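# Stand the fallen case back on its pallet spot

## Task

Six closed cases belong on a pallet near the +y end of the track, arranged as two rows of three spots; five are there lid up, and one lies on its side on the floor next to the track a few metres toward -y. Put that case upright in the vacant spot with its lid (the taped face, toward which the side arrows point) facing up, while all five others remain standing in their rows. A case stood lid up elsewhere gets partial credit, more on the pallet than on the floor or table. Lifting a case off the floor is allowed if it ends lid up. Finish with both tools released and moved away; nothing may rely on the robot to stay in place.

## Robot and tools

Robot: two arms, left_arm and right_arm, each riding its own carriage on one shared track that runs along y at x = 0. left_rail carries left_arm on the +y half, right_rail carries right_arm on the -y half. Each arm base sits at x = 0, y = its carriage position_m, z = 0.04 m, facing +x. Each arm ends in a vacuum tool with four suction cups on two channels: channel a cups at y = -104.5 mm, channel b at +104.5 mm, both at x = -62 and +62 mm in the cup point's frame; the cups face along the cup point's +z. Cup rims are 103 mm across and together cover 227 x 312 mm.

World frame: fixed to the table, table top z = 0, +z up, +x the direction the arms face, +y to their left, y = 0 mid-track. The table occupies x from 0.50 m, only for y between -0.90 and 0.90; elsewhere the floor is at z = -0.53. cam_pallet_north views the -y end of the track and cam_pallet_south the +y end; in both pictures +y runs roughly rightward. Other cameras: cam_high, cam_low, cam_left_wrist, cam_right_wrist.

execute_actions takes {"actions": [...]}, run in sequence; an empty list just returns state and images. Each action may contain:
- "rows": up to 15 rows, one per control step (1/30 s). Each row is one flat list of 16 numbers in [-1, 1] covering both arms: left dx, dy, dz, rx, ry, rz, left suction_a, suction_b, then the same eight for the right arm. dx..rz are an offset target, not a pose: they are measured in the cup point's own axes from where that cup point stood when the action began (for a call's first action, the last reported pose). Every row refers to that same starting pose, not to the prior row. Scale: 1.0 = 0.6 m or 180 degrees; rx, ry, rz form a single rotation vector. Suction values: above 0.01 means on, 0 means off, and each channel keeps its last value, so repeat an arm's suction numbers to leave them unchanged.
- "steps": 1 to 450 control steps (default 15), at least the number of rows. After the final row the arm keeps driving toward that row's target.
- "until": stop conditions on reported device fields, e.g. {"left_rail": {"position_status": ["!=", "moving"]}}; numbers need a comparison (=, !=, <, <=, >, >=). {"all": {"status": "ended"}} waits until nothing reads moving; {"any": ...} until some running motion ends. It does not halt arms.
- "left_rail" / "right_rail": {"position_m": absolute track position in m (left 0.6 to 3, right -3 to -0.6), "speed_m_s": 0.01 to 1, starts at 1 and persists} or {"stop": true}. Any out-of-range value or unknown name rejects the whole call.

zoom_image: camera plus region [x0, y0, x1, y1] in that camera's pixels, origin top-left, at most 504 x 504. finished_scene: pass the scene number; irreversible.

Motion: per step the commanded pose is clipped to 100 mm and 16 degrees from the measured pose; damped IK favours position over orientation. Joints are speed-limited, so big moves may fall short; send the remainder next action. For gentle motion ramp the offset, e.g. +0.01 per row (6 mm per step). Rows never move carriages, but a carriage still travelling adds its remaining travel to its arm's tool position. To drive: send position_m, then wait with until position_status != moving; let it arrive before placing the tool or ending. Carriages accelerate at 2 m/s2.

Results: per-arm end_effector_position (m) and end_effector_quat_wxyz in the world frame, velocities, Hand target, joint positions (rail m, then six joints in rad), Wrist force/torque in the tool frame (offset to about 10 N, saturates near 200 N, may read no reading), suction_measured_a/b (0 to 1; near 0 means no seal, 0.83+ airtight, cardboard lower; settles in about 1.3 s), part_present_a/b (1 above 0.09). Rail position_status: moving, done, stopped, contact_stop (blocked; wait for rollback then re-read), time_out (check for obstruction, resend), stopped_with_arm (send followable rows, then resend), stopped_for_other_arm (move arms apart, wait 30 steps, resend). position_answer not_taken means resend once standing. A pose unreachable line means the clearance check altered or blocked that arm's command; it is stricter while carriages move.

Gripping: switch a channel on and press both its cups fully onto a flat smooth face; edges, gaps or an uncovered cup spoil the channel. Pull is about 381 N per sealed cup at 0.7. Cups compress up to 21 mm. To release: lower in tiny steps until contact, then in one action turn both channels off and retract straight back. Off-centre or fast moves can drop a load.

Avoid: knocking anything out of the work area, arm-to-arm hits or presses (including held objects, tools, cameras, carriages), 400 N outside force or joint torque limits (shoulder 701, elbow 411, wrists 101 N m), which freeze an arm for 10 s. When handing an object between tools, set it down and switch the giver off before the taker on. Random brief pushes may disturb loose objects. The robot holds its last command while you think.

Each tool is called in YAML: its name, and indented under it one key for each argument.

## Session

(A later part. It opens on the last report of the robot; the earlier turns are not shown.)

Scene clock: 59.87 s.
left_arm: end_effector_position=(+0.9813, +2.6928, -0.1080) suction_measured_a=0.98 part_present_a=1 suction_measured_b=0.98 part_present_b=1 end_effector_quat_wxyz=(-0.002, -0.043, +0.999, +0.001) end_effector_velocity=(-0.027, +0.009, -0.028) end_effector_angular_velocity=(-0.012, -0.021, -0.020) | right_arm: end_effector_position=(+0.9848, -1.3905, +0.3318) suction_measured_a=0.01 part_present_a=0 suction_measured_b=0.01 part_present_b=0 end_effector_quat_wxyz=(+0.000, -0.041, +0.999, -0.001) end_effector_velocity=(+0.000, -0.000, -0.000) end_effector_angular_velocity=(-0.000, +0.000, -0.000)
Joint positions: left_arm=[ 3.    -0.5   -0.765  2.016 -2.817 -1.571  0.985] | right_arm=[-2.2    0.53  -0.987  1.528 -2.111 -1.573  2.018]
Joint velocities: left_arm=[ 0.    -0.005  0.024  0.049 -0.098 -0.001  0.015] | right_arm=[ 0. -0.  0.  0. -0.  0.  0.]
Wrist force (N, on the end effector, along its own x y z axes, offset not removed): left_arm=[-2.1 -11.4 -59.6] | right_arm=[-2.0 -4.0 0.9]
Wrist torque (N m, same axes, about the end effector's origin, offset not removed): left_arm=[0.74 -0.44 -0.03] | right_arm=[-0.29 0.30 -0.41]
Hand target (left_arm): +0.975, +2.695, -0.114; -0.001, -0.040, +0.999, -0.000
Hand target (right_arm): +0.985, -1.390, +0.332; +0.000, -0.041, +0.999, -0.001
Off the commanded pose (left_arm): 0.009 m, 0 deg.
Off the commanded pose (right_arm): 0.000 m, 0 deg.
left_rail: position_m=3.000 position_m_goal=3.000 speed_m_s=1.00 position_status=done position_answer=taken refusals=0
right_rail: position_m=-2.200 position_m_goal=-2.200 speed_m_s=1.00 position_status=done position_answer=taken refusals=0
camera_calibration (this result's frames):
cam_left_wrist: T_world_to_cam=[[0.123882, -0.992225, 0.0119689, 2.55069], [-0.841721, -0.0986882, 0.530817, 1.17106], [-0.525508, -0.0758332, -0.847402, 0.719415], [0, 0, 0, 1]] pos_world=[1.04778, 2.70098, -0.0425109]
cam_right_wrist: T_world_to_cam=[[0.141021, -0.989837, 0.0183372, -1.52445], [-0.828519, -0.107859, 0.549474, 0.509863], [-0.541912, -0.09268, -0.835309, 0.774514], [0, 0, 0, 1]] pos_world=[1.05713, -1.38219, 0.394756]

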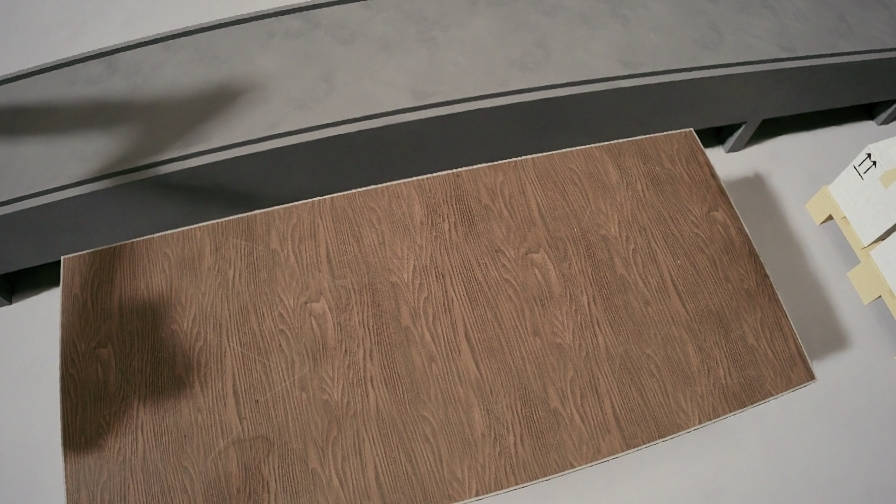

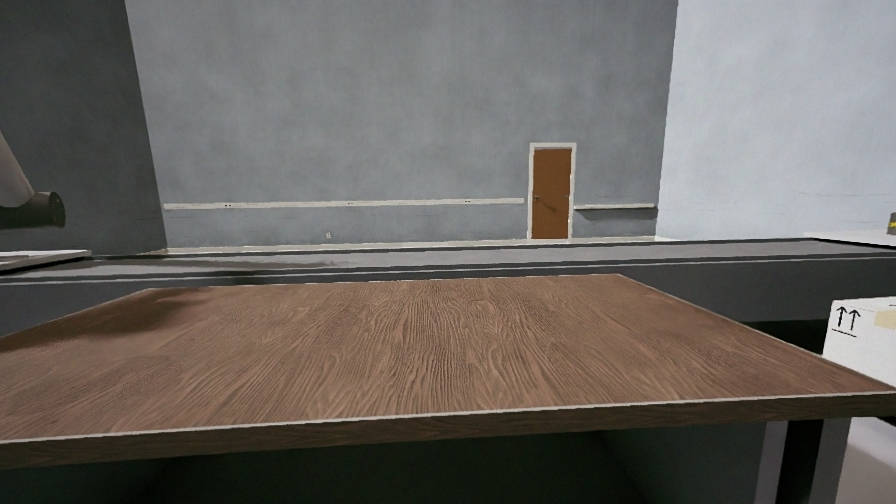

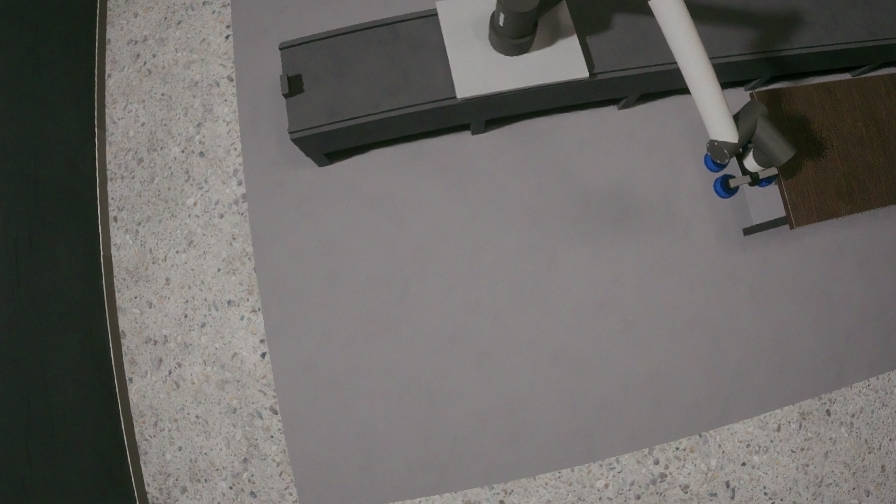

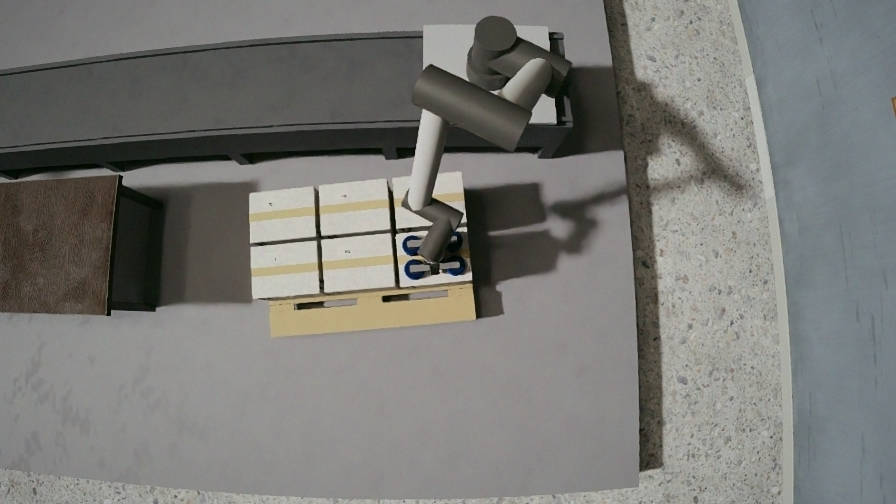

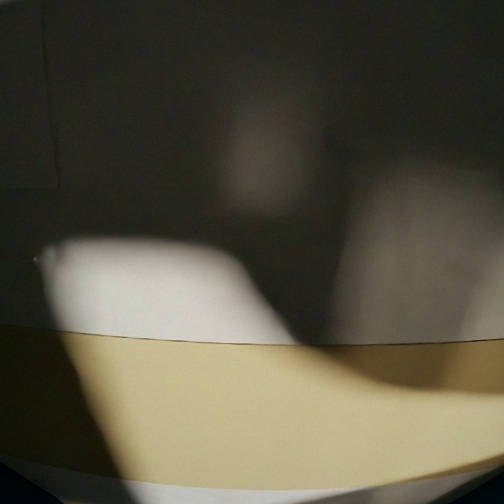

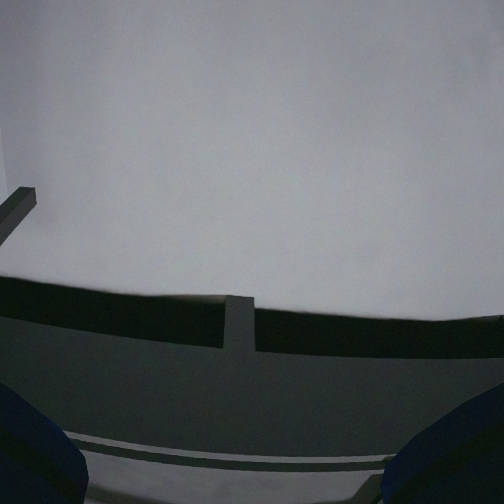

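execute_actions:
  actions: []

zoom_image:
  camera: "cam_pallet_south"
  region: [380, 210, 480, 300]

Scene clock: 60.43 s.
left_arm: end_effector_position=(+0.9749, +2.6945, -0.1143) suction_measured_a=0.98 part_present_a=1 suction_measured_b=0.98 part_present_b=1 end_effector_quat_wxyz=(-0.001, -0.040, +0.999, -0.000) end_effector_velocity=(-0.001, +0.000, -0.001) end_effector_angular_velocity=(-0.000, -0.000, -0.000) | right_arm: end_effector_position=(+0.9848, -1.3905, +0.3318) suction_measured_a=0.01 part_present_a=0 suction_measured_b=0.01 part_present_b=0 end_effector_quat_wxyz=(+0.000, -0.041, +0.999, -0.001) end_effector_velocity=(+0.000, +0.000, -0.000) end_effector_angular_velocity=(-0.000, +0.000, -0.000)
Joint positions: left_arm=[ 3.    -0.501 -0.759  2.027 -2.838 -1.572  0.989] | right_arm=[-2.2    0.53  -0.987  1.528 -2.111 -1.573  2.018]
Joint velocities: left_arm=[ 0.    -0.     0.     0.001 -0.002 -0.     0.   ] | right_arm=[ 0.  0.  0.  0. -0.  0.  0.]
Wrist force (N, on the end effector, along its own x y z axes, offset not removed): left_arm=[-0.5 -1.5 -57.8] | right_arm=[-1.6 -2.9 -1.4]
Wrist torque (N m, same axes, about the end effector's origin, offset not removed): left_arm=[1.36 0.48 -0.34] | right_arm=[-0.17 0.30 -0.38]
Hand target (left_arm): +0.975, +2.695, -0.114; -0.001, -0.040, +0.999, -0.000
Hand target (right_arm): +0.985, -1.390, +0.332; +0.000, -0.041, +0.999, -0.001
Off the commanded pose (left_arm): 0.000 m, 0 deg.
Off the commanded pose (right_arm): 0.000 m, 0 deg.
left_rail: position_m=3.000 position_m_goal=3.000 speed_m_s=1.00 position_status=done position_answer=taken refusals=0
right_rail: position_m=-2.200 position_m_goal=-2.200 speed_m_s=1.00 position_status=done position_answer=taken refusals=0
camera_calibration (this result's frames):
cam_left_wrist: T_world_to_cam=[[0.119312, -0.992735, 0.0155667, 2.55944], [-0.844215, -0.0931854, 0.527842, 1.15648], [-0.522557, -0.0761196, -0.8492, 0.708521], [0, 0, 0, 1]] pos_world=[1.04119, 2.70254, -0.0486054]
cam_right_wrist: T_world_to_cam=[[0.141021, -0.989837, 0.0183371, -1.52445], [-0.828519, -0.107859, 0.549474, 0.509863], [-0.541912, -0.0926798, -0.835309, 0.774514], [0, 0, 0, 1]] pos_world=[1.05713, -1.38219, 0.394756]

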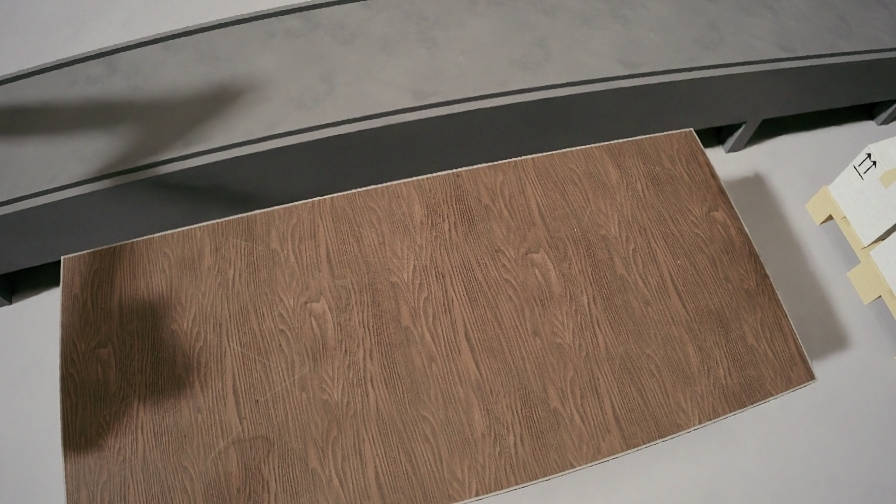

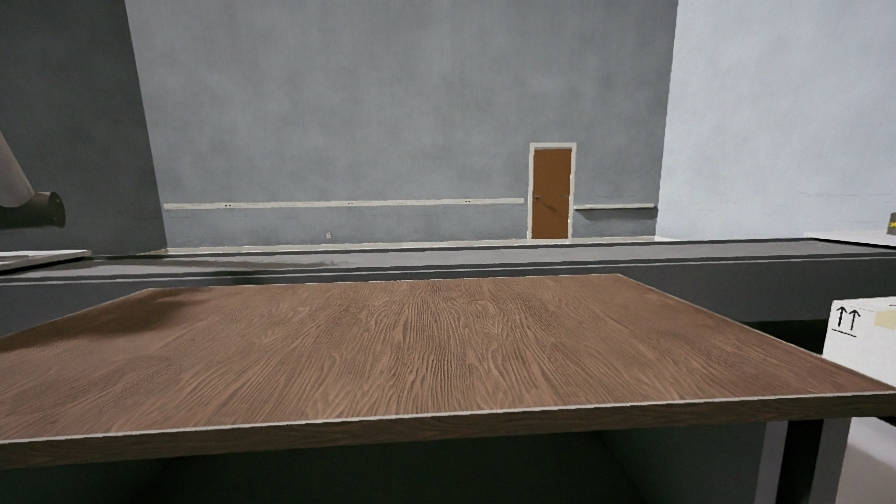

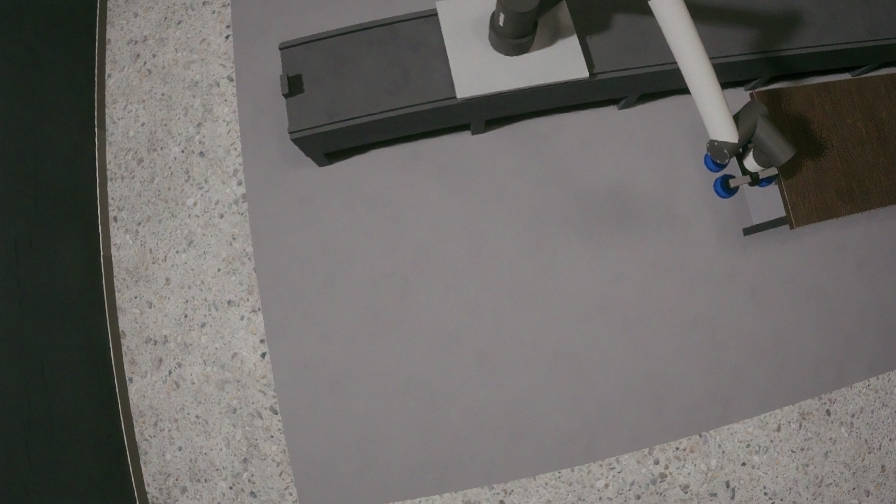

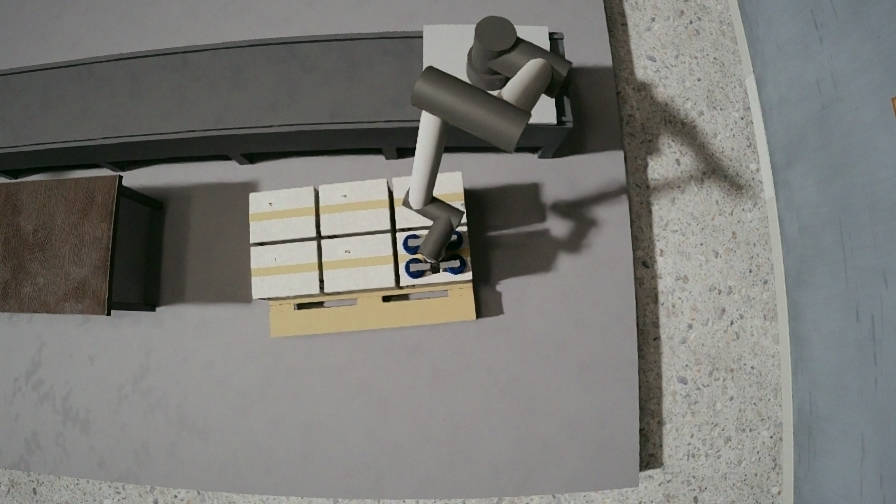

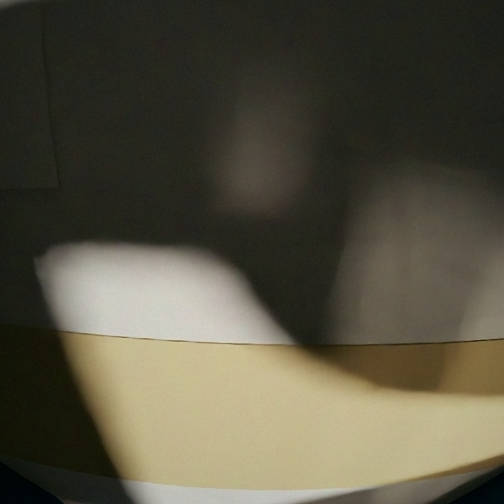

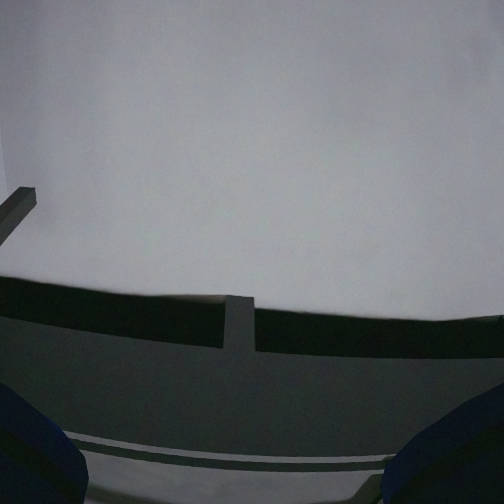

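Region (380, 210, 480, 300) of cam_pallet_south's 896x504 image, scaled by 5.040, with more detail than that image has; it fills the top 454 rows of this view, and the rest is white.

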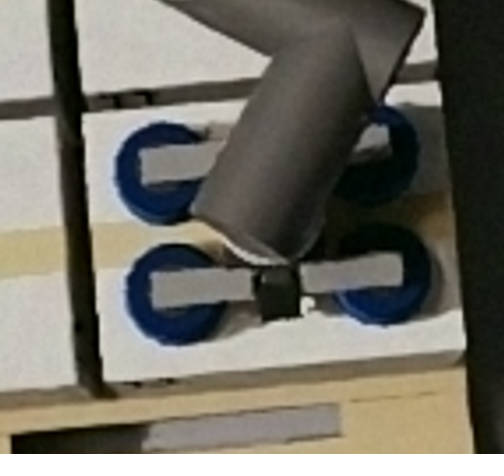

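execute_actions:
  actions:
    - {"rows": [[0,0,0.003,0,0,0,1,1,0,0,0,0,0,0,0,0],[0,0,0.007,0,0,0,1,1,0,0,0,0,0,0,0,0]], "steps": 2}

Scene clock: 60.70 s.
left_arm: end_effector_position=(+0.9748, +2.6945, -0.1147) suction_measured_a=0.98 part_present_a=1 suction_measured_b=0.98 part_present_b=1 end_effector_quat_wxyz=(-0.001, -0.040, +0.999, -0.000) end_effector_velocity=(-0.002, +0.001, -0.014) end_effector_angular_velocity=(+0.001, +0.001, -0.000) | right_arm: end_effector_position=(+0.9848, -1.3905, +0.3318) suction_measured_a=0.01 part_present_a=0 suction_measured_b=0.01 part_present_b=0 end_effector_quat_wxyz=(+0.000, -0.041, +0.999, -0.001) end_effector_velocity=(-0.000, +0.000, +0.000) end_effector_angular_velocity=(+0.000, -0.000, +0.000)
Joint positions: left_arm=[ 3.    -0.501 -0.759  2.027 -2.838 -1.572  0.989] | right_arm=[-2.2    0.53  -0.987  1.528 -2.111 -1.573  2.018]
Joint velocities: left_arm=[ 0.    -0.     0.017 -0.    -0.015  0.     0.   ] | right_arm=[ 0.  0. -0.  0. -0. -0.  0.]
Wrist force (N, on the end effector, along its own x y z axes, offset not removed): left_arm=[1.2 -6.2 -65.2] | right_arm=[-0.7 -5.6 0.3]
Wrist torque (N m, same axes, about the end effector's origin, offset not removed): left_arm=[1.18 -0.18 -0.08] | right_arm=[-0.55 0.13 -0.34]
Hand target (left_arm): +0.975, +2.695, -0.118; -0.001, -0.040, +0.999, -0.000
Hand target (right_arm): +0.985, -1.390, +0.332; +0.000, -0.041, +0.999, -0.001
Off the commanded pose (left_arm): 0.004 m, 0 deg.
Off the commanded pose (right_arm): 0.000 m, 0 deg.
left_rail: position_m=3.000 position_m_goal=3.000 speed_m_s=1.00 position_status=done position_answer=taken refusals=0
right_rail: position_m=-2.200 position_m_goal=-2.200 speed_m_s=1.00 position_status=done position_answer=taken refusals=0
camera_calibration (this result's frames):
cam_left_wrist: T_world_to_cam=[[0.119262, -0.992741, 0.0155738, 2.55956], [-0.844219, -0.0931386, 0.527845, 1.15647], [-0.522562, -0.0760994, -0.849198, 0.708092], [0, 0, 0, 1]] pos_world=[1.04108, 2.70258, -0.0489874]
cam_right_wrist: T_world_to_cam=[[0.141021, -0.989837, 0.0183372, -1.52445], [-0.828519, -0.107859, 0.549474, 0.509863], [-0.541912, -0.0926799, -0.835309, 0.774514], [0, 0, 0, 1]] pos_world=[1.05713, -1.38219, 0.394756]

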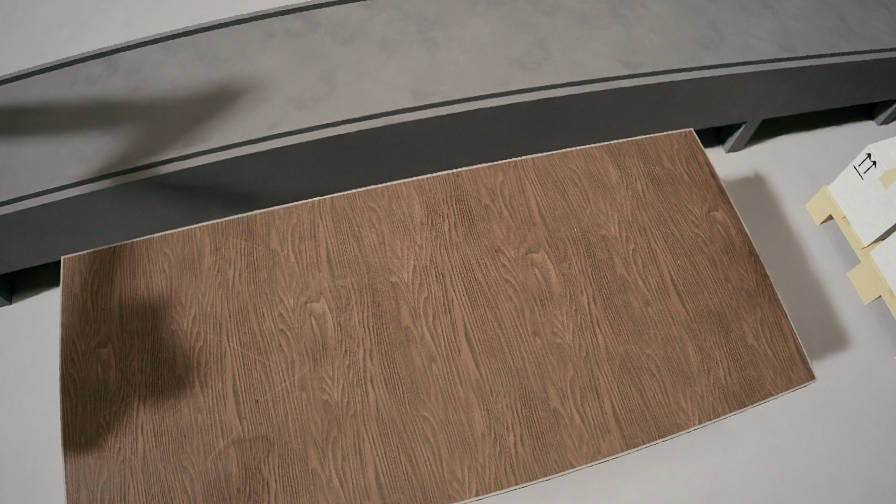

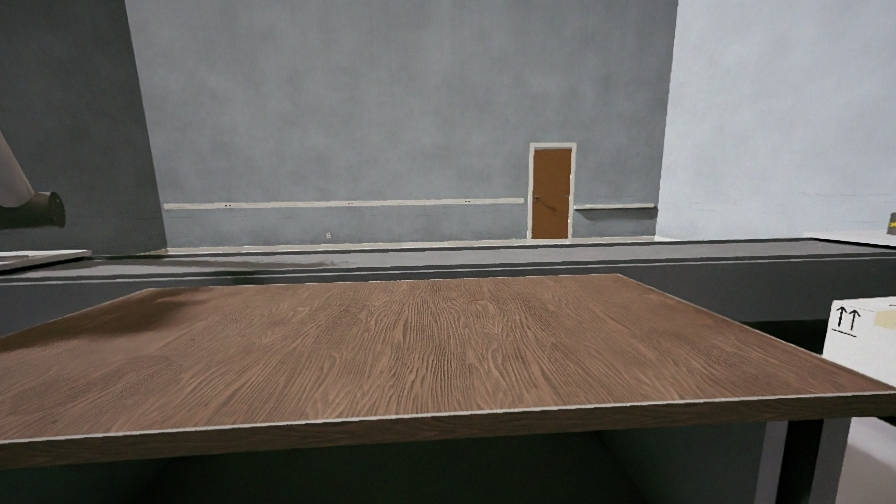

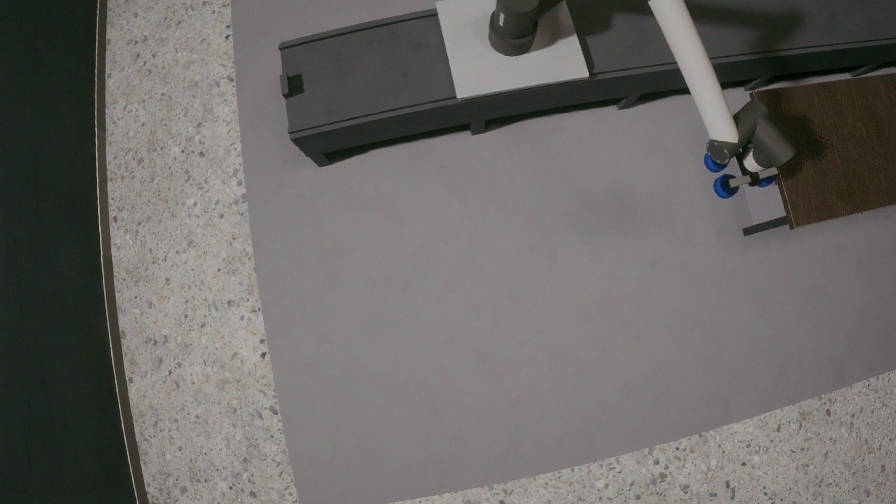

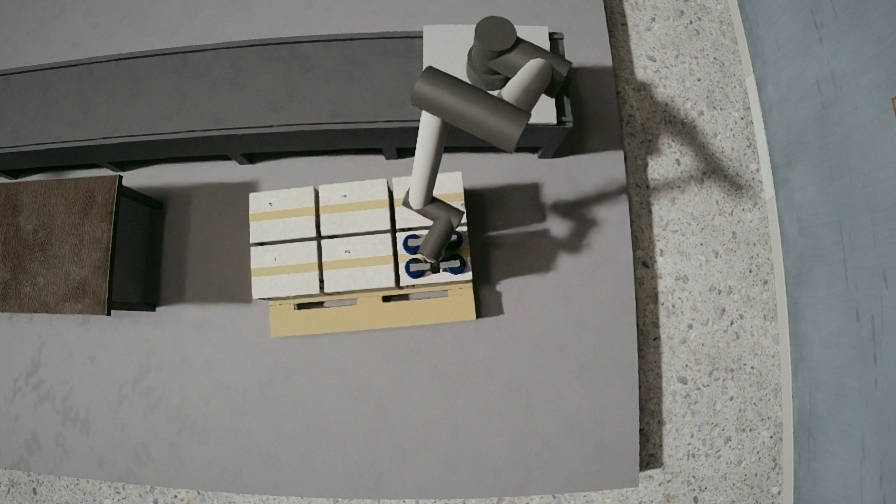

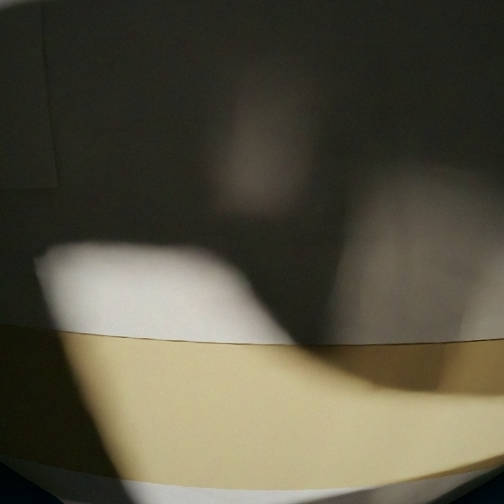

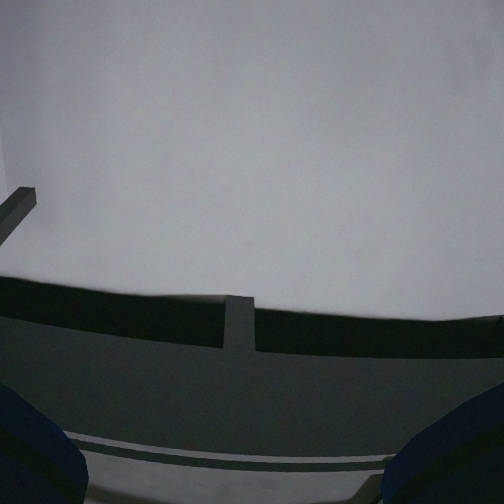

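execute_actions:
  actions: []

Scene clock: 60.93 s.
left_arm: end_effector_position=(+0.9748, +2.6946, -0.1179) suction_measured_a=0.98 part_present_a=1 suction_measured_b=0.98 part_present_b=1 end_effector_quat_wxyz=(-0.001, -0.040, +0.999, -0.000) end_effector_velocity=(+0.001, -0.000, -0.005) end_effector_angular_velocity=(-0.000, -0.001, +0.000) | right_arm: end_effector_position=(+0.9848, -1.3905, +0.3318) suction_measured_a=0.01 part_present_a=0 suction_measured_b=0.01 part_present_b=0 end_effector_quat_wxyz=(+0.000, -0.041, +0.999, -0.001) end_effector_velocity=(+0.000, -0.000, -0.000) end_effector_angular_velocity=(+0.000, +0.000, +0.000)
Joint positions: left_arm=[ 3.    -0.501 -0.755  2.027 -2.842 -1.572  0.989] | right_arm=[-2.2    0.53  -0.987  1.528 -2.111 -1.573  2.018]
Joint velocities: left_arm=[ 0.    -0.     0.007 -0.002 -0.005  0.    -0.   ] | right_arm=[ 0. -0.  0.  0. -0.  0. -0.]
Wrist force (N, on the end effector, along its own x y z axes, offset not removed): left_arm=[-2.8 -2.1 -65.0] | right_arm=[-1.1 -4.0 1.2]
Wrist torque (N m, same axes, about the end effector's origin, offset not removed): left_arm=[1.63 0.81 -0.11] | right_arm=[-0.27 0.19 -0.37]
Hand target (left_arm): +0.975, +2.695, -0.118; -0.001, -0.040, +0.999, -0.000
Hand target (right_arm): +0.985, -1.390, +0.332; +0.000, -0.041, +0.999, -0.001
Off the commanded pose (left_arm): 0.001 m, 0 deg.
Off the commanded pose (right_arm): 0.000 m, 0 deg.
left_rail: position_m=3.000 position_m_goal=3.000 speed_m_s=1.00 position_status=done position_answer=taken refusals=0
right_rail: position_m=-2.200 position_m_goal=-2.200 speed_m_s=1.00 position_status=done position_answer=taken refusals=0
camera_calibration (this result's frames):
cam_left_wrist: T_world_to_cam=[[0.119265, -0.992742, 0.015462, 2.55964], [-0.844128, -0.0931873, 0.527981, 1.15818], [-0.522709, -0.0760215, -0.849115, 0.705261], [0, 0, 0, 1]] pos_world=[1.04103, 2.7026, -0.052228]
cam_right_wrist: T_world_to_cam=[[0.141021, -0.989837, 0.0183372, -1.52445], [-0.82852, -0.107859, 0.549474, 0.509863], [-0.541912, -0.0926799, -0.835309, 0.774514], [0, 0, 0, 1]] pos_world=[1.05713, -1.38219, 0.394756]

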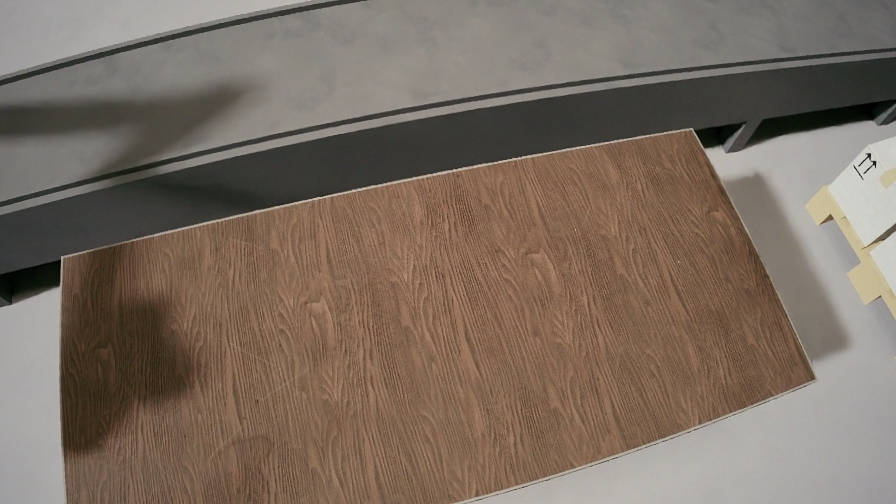

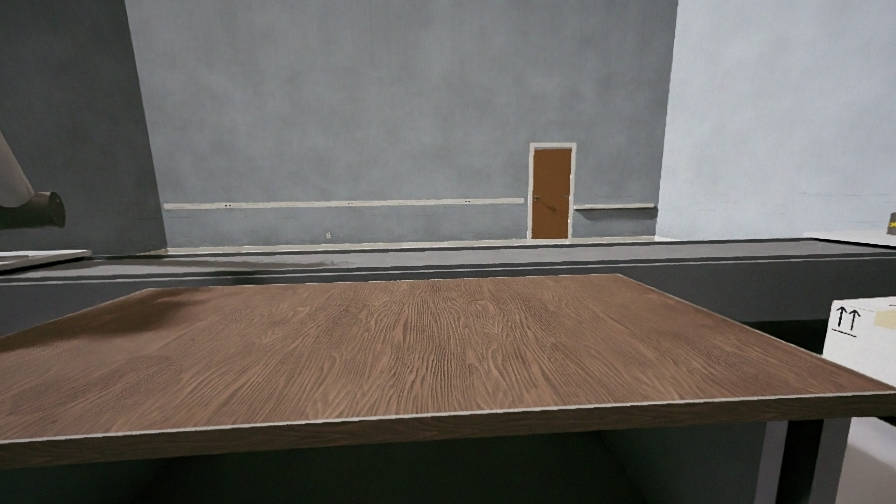

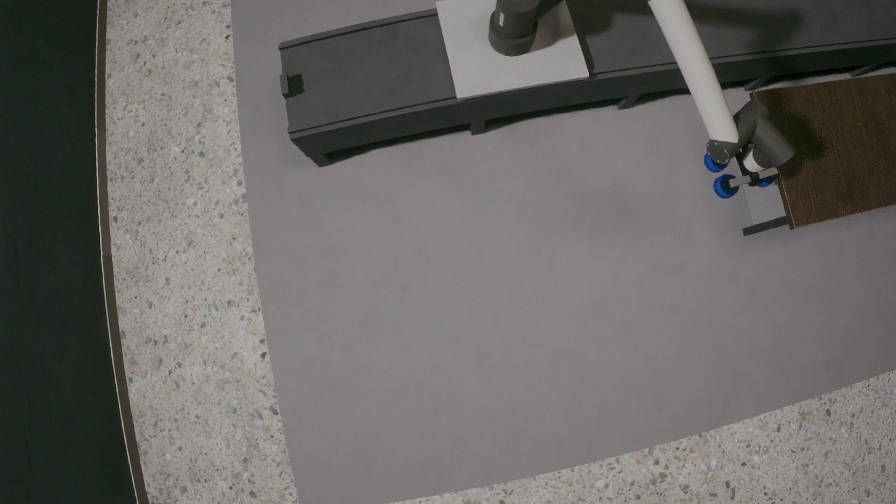

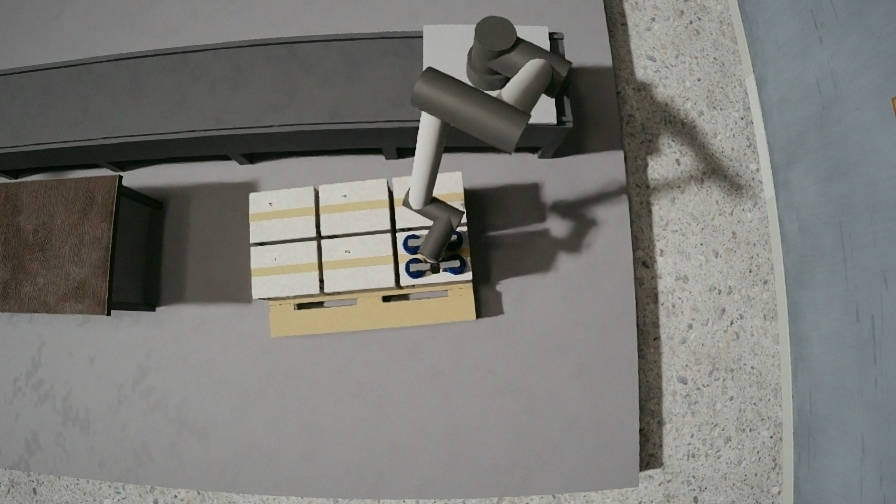

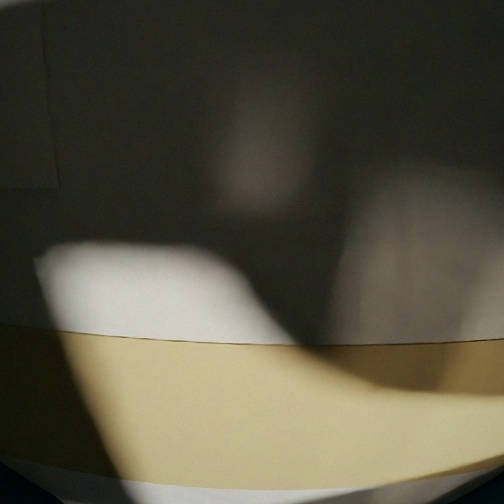

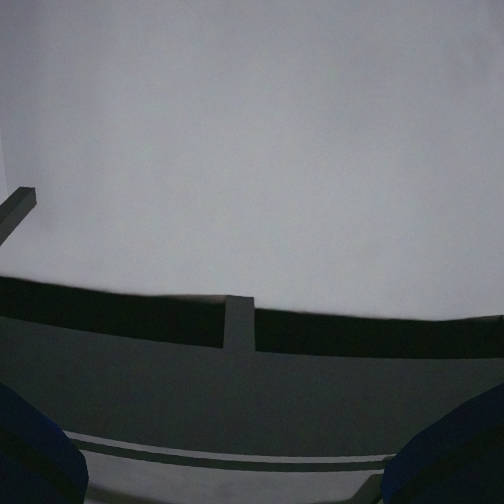

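execute_actions:
  actions: []

Scene clock: 68.60 s.
left_arm: end_effector_position=(+0.9749, +2.6945, -0.1185) suction_measured_a=0.98 part_present_a=1 suction_measured_b=0.98 part_present_b=1 end_effector_quat_wxyz=(-0.001, -0.040, +0.999, -0.000) end_effector_velocity=(+0.000, +0.000, +0.000) end_effector_angular_velocity=(+0.000, -0.000, +0.000) | right_arm: end_effector_position=(+0.9848, -1.3905, +0.3318) suction_measured_a=0.01 part_present_a=0 suction_measured_b=0.01 part_present_b=0 end_effector_quat_wxyz=(+0.000, -0.041, +0.999, -0.001) end_effector_velocity=(+0.000, -0.000, -0.000) end_effector_angular_velocity=(-0.000, +0.000, -0.000)
Joint positions: left_arm=[ 3.    -0.501 -0.754  2.026 -2.842 -1.572  0.989] | right_arm=[-2.2    0.53  -0.987  1.528 -2.111 -1.573  2.018]
Joint velocities: left_arm=[ 0.  0. -0.  0.  0.  0. -0.] | right_arm=[ 0. -0.  0. -0.  0.  0.  0.]
Wrist force (N, on the end effector, along its own x y z axes, offset not removed): left_arm=[-1.4 -1.0 -52.9] | right_arm=[-1.2 -5.7 0.1]
Wrist torque (N m, same axes, about the end effector's origin, offset not removed): left_arm=[1.65 0.36 0.07] | right_arm=[-0.51 0.20 -0.34]
Hand target (left_arm): +0.975, +2.695, -0.118; -0.001, -0.040, +0.999, -0.000
Hand target (right_arm): +0.985, -1.390, +0.332; +0.000, -0.041, +0.999, -0.001
Off the commanded pose (left_arm): 0.000 m, 0 deg.
Off the commanded pose (right_arm): 0.000 m, 0 deg.
left_rail: position_m=3.000 position_m_goal=3.000 speed_m_s=1.00 position_status=done position_answer=taken refusals=0
right_rail: position_m=-2.200 position_m_goal=-2.200 speed_m_s=1.00 position_status=done position_answer=taken refusals=0
camera_calibration (this result's frames):
cam_left_wrist: T_world_to_cam=[[0.119312, -0.992735, 0.0155555, 2.55951], [-0.844205, -0.09319, 0.527858, 1.15868], [-0.522573, -0.0761119, -0.84919, 0.704956], [0, 0, 0, 1]] pos_world=[1.04118, 2.70255, -0.0527911]
cam_right_wrist: T_world_to_cam=[[0.141021, -0.989837, 0.0183371, -1.52445], [-0.828519, -0.107859, 0.549474, 0.509863], [-0.541912, -0.0926799, -0.835309, 0.774514], [0, 0, 0, 1]] pos_world=[1.05713, -1.38219, 0.394756]

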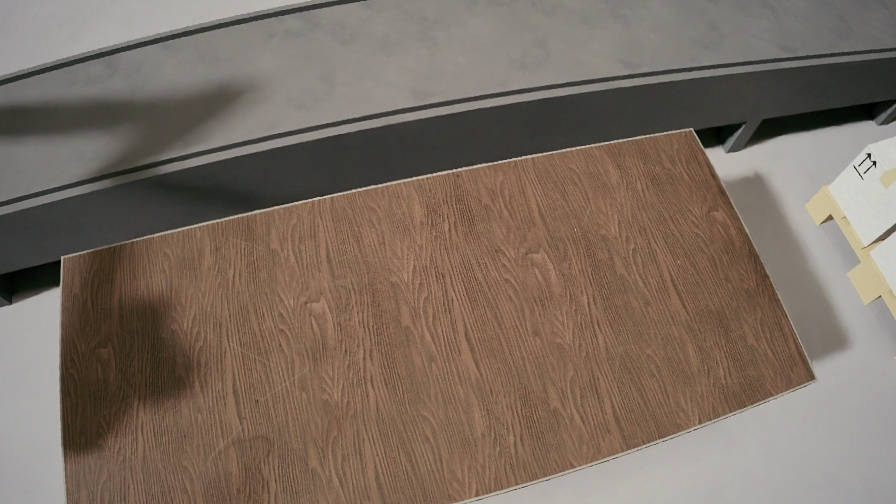

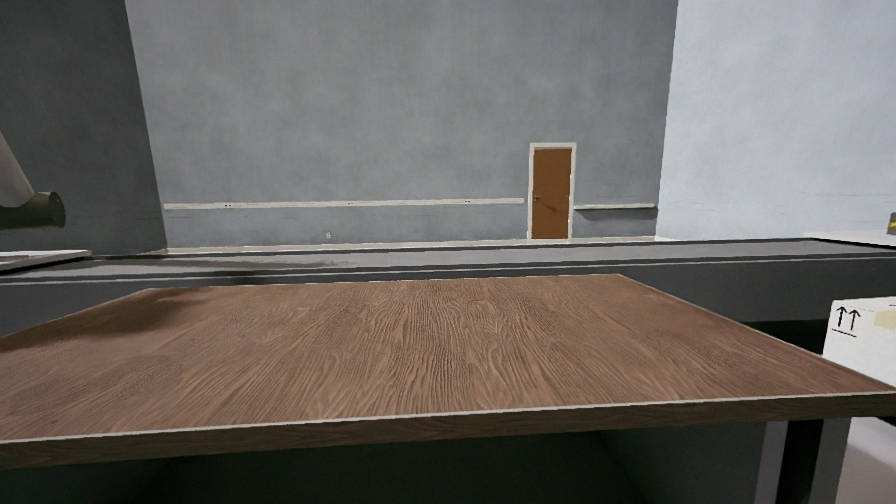

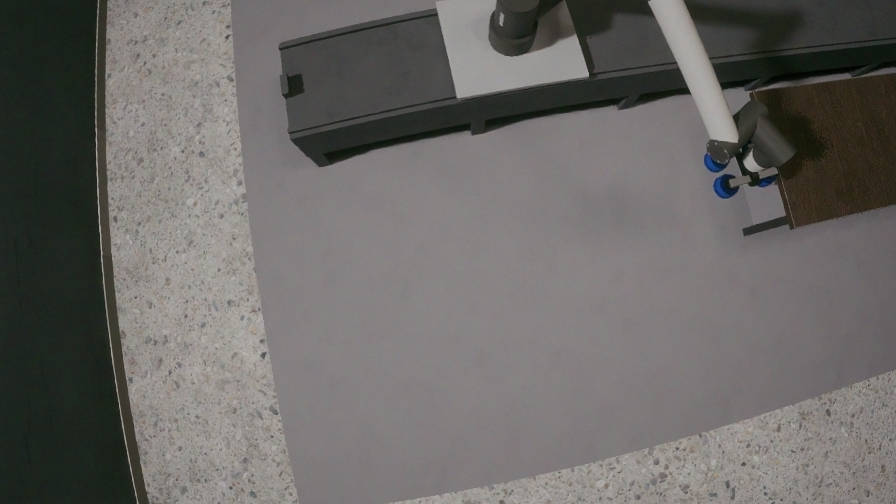

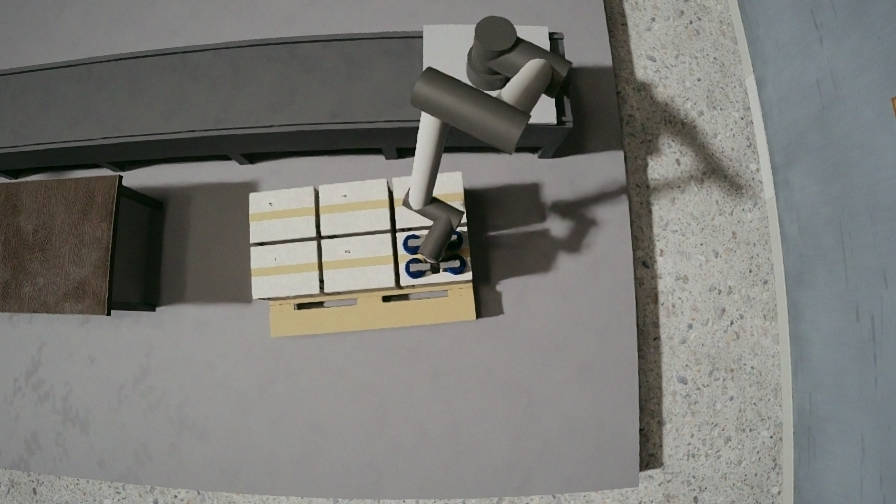

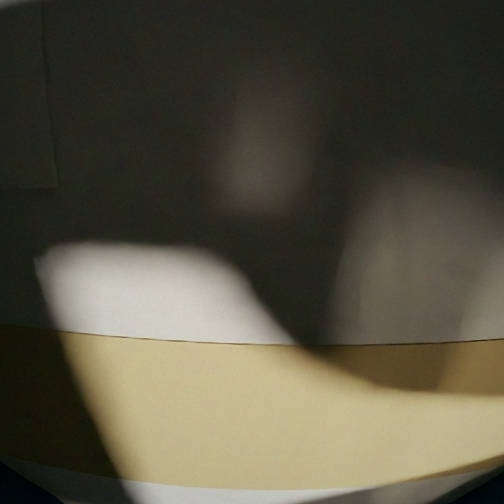

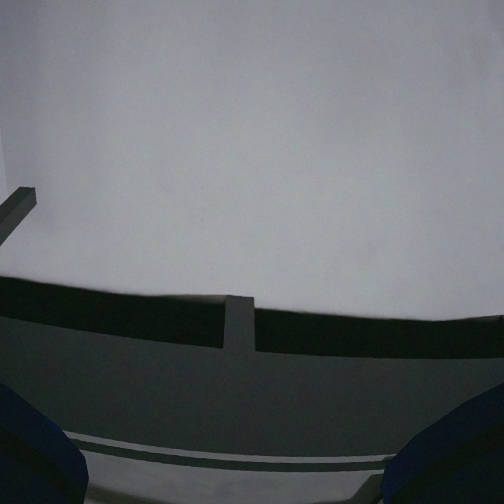

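execute_actions:
  actions:
    - {"rows": [[0,0,0.0045,0,0,0,1,1,0,0,0,0,0,0,0,0]], "steps": 1}

Scene clock: 68.83 s.
left_arm: end_effector_position=(+0.9749, +2.6945, -0.1185) suction_measured_a=0.98 part_present_a=1 suction_measured_b=0.98 part_present_b=1 end_effector_quat_wxyz=(-0.001, -0.040, +0.999, -0.000) end_effector_velocity=(+0.000, -0.000, -0.005) end_effector_angular_velocity=(-0.000, -0.000, +0.000) | right_arm: end_effector_position=(+0.9848, -1.3905, +0.3318) suction_measured_a=0.01 part_present_a=0 suction_measured_b=0.01 part_present_b=0 end_effector_quat_wxyz=(+0.000, -0.041, +0.999, -0.001) end_effector_velocity=(+0.000, -0.000, -0.000) end_effector_angular_velocity=(-0.000, -0.000, +0.000)
Joint positions: left_arm=[ 3.    -0.501 -0.754  2.026 -2.842 -1.572  0.989] | right_arm=[-2.2    0.53  -0.987  1.528 -2.111 -1.573  2.018]
Joint velocities: left_arm=[ 0.     0.     0.006 -0.001 -0.006 -0.    -0.   ] | right_arm=[ 0. -0.  0. -0.  0. -0. -0.]
Wrist force (N, on the end effector, along its own x y z axes, offset not removed): left_arm=[1.0 -1.2 -63.9] | right_arm=[-1.9 -6.2 -0.1]
Wrist torque (N m, same axes, about the end effector's origin, offset not removed): left_arm=[1.66 0.33 -0.07] | right_arm=[-0.58 0.24 -0.42]
Hand target (left_arm): +0.975, +2.695, -0.121; -0.001, -0.040, +0.999, -0.000
Hand target (right_arm): +0.985, -1.390, +0.332; +0.000, -0.041, +0.999, -0.001
Off the commanded pose (left_arm): 0.003 m, 0 deg.
Off the commanded pose (right_arm): 0.000 m, 0 deg.
left_rail: position_m=3.000 position_m_goal=3.000 speed_m_s=1.00 position_status=done position_answer=taken refusals=0
right_rail: position_m=-2.200 position_m_goal=-2.200 speed_m_s=1.00 position_status=done position_answer=taken refusals=0
camera_calibration (this result's frames):
cam_left_wrist: T_world_to_cam=[[0.119313, -0.992735, 0.0155535, 2.55951], [-0.844204, -0.0931912, 0.527858, 1.15871], [-0.522574, -0.0761106, -0.84919, 0.704917], [0, 0, 0, 1]] pos_world=[1.04117, 2.70255, -0.0528338]
cam_right_wrist: T_world_to_cam=[[0.141021, -0.989837, 0.018337, -1.52445], [-0.828519, -0.107859, 0.549475, 0.509863], [-0.541912, -0.0926799, -0.835309, 0.774514], [0, 0, 0, 1]] pos_world=[1.05713, -1.38219, 0.394756]

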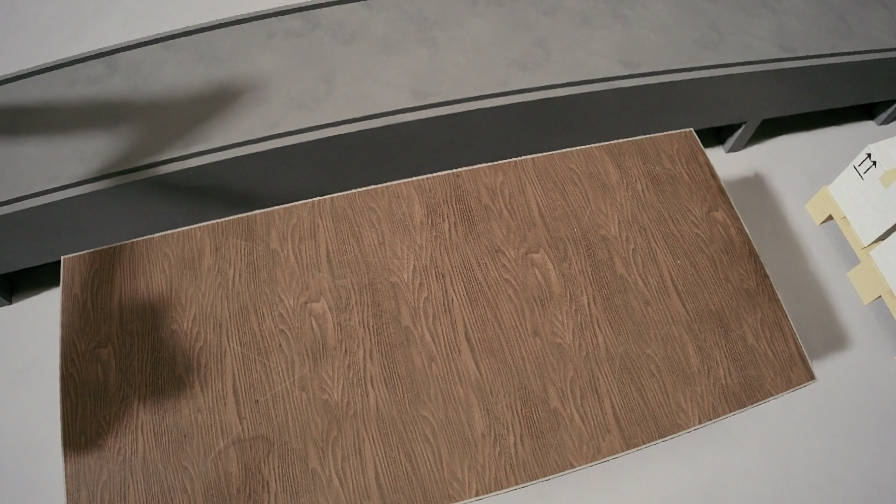

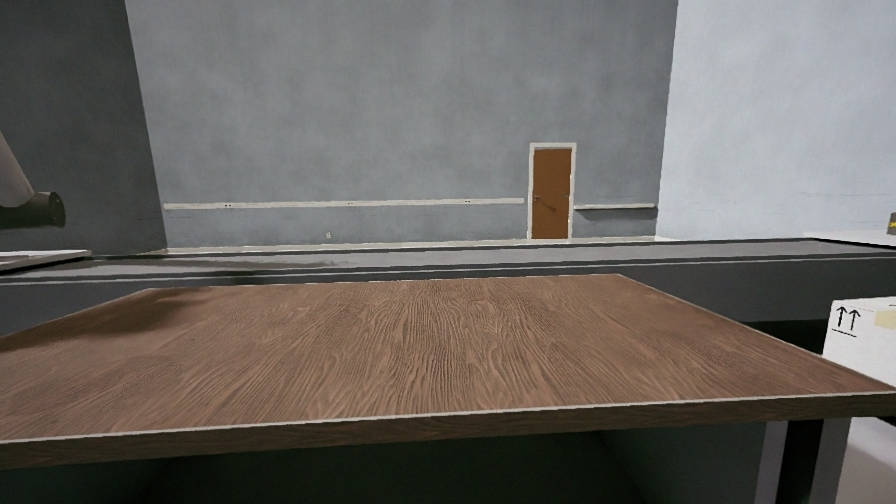

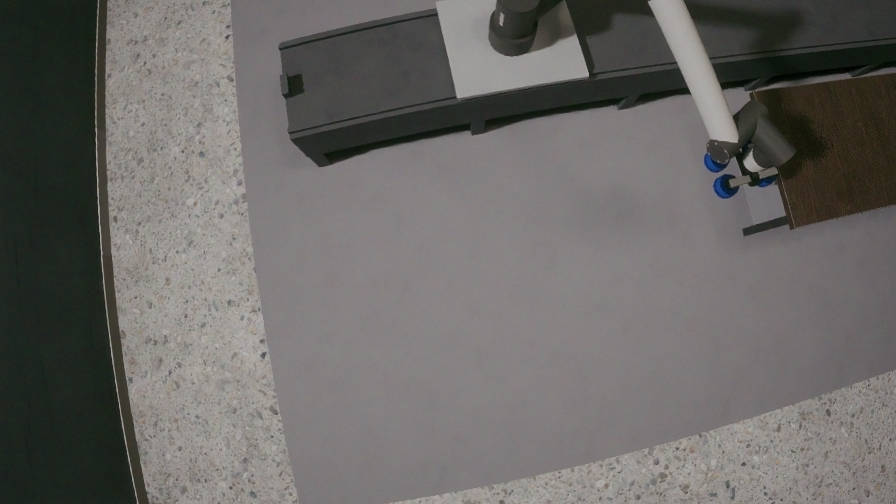

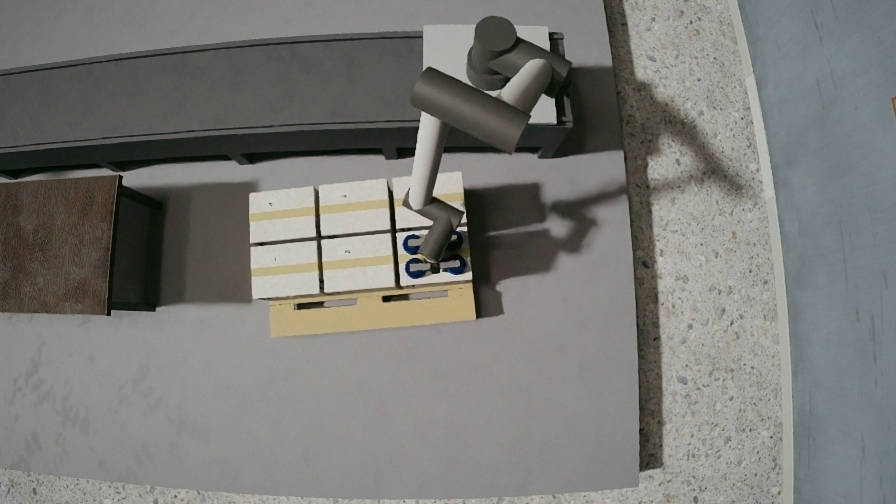

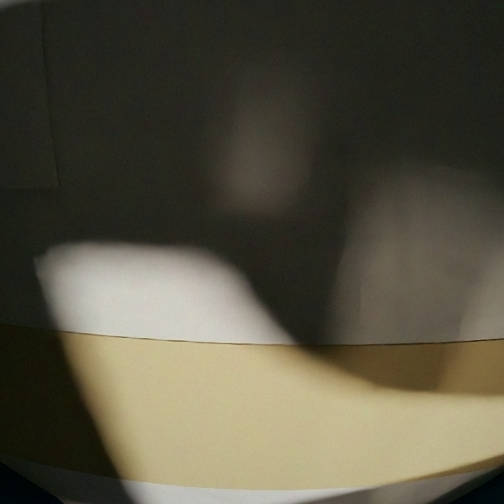

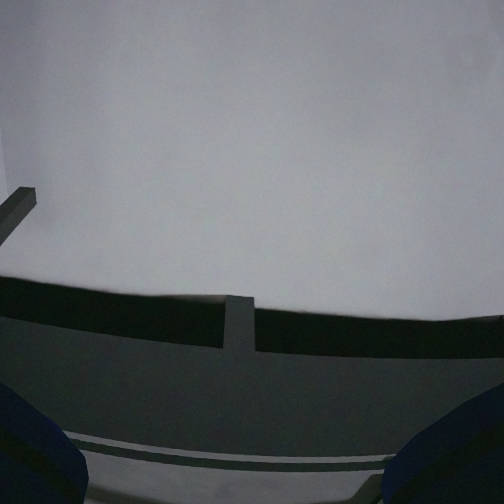

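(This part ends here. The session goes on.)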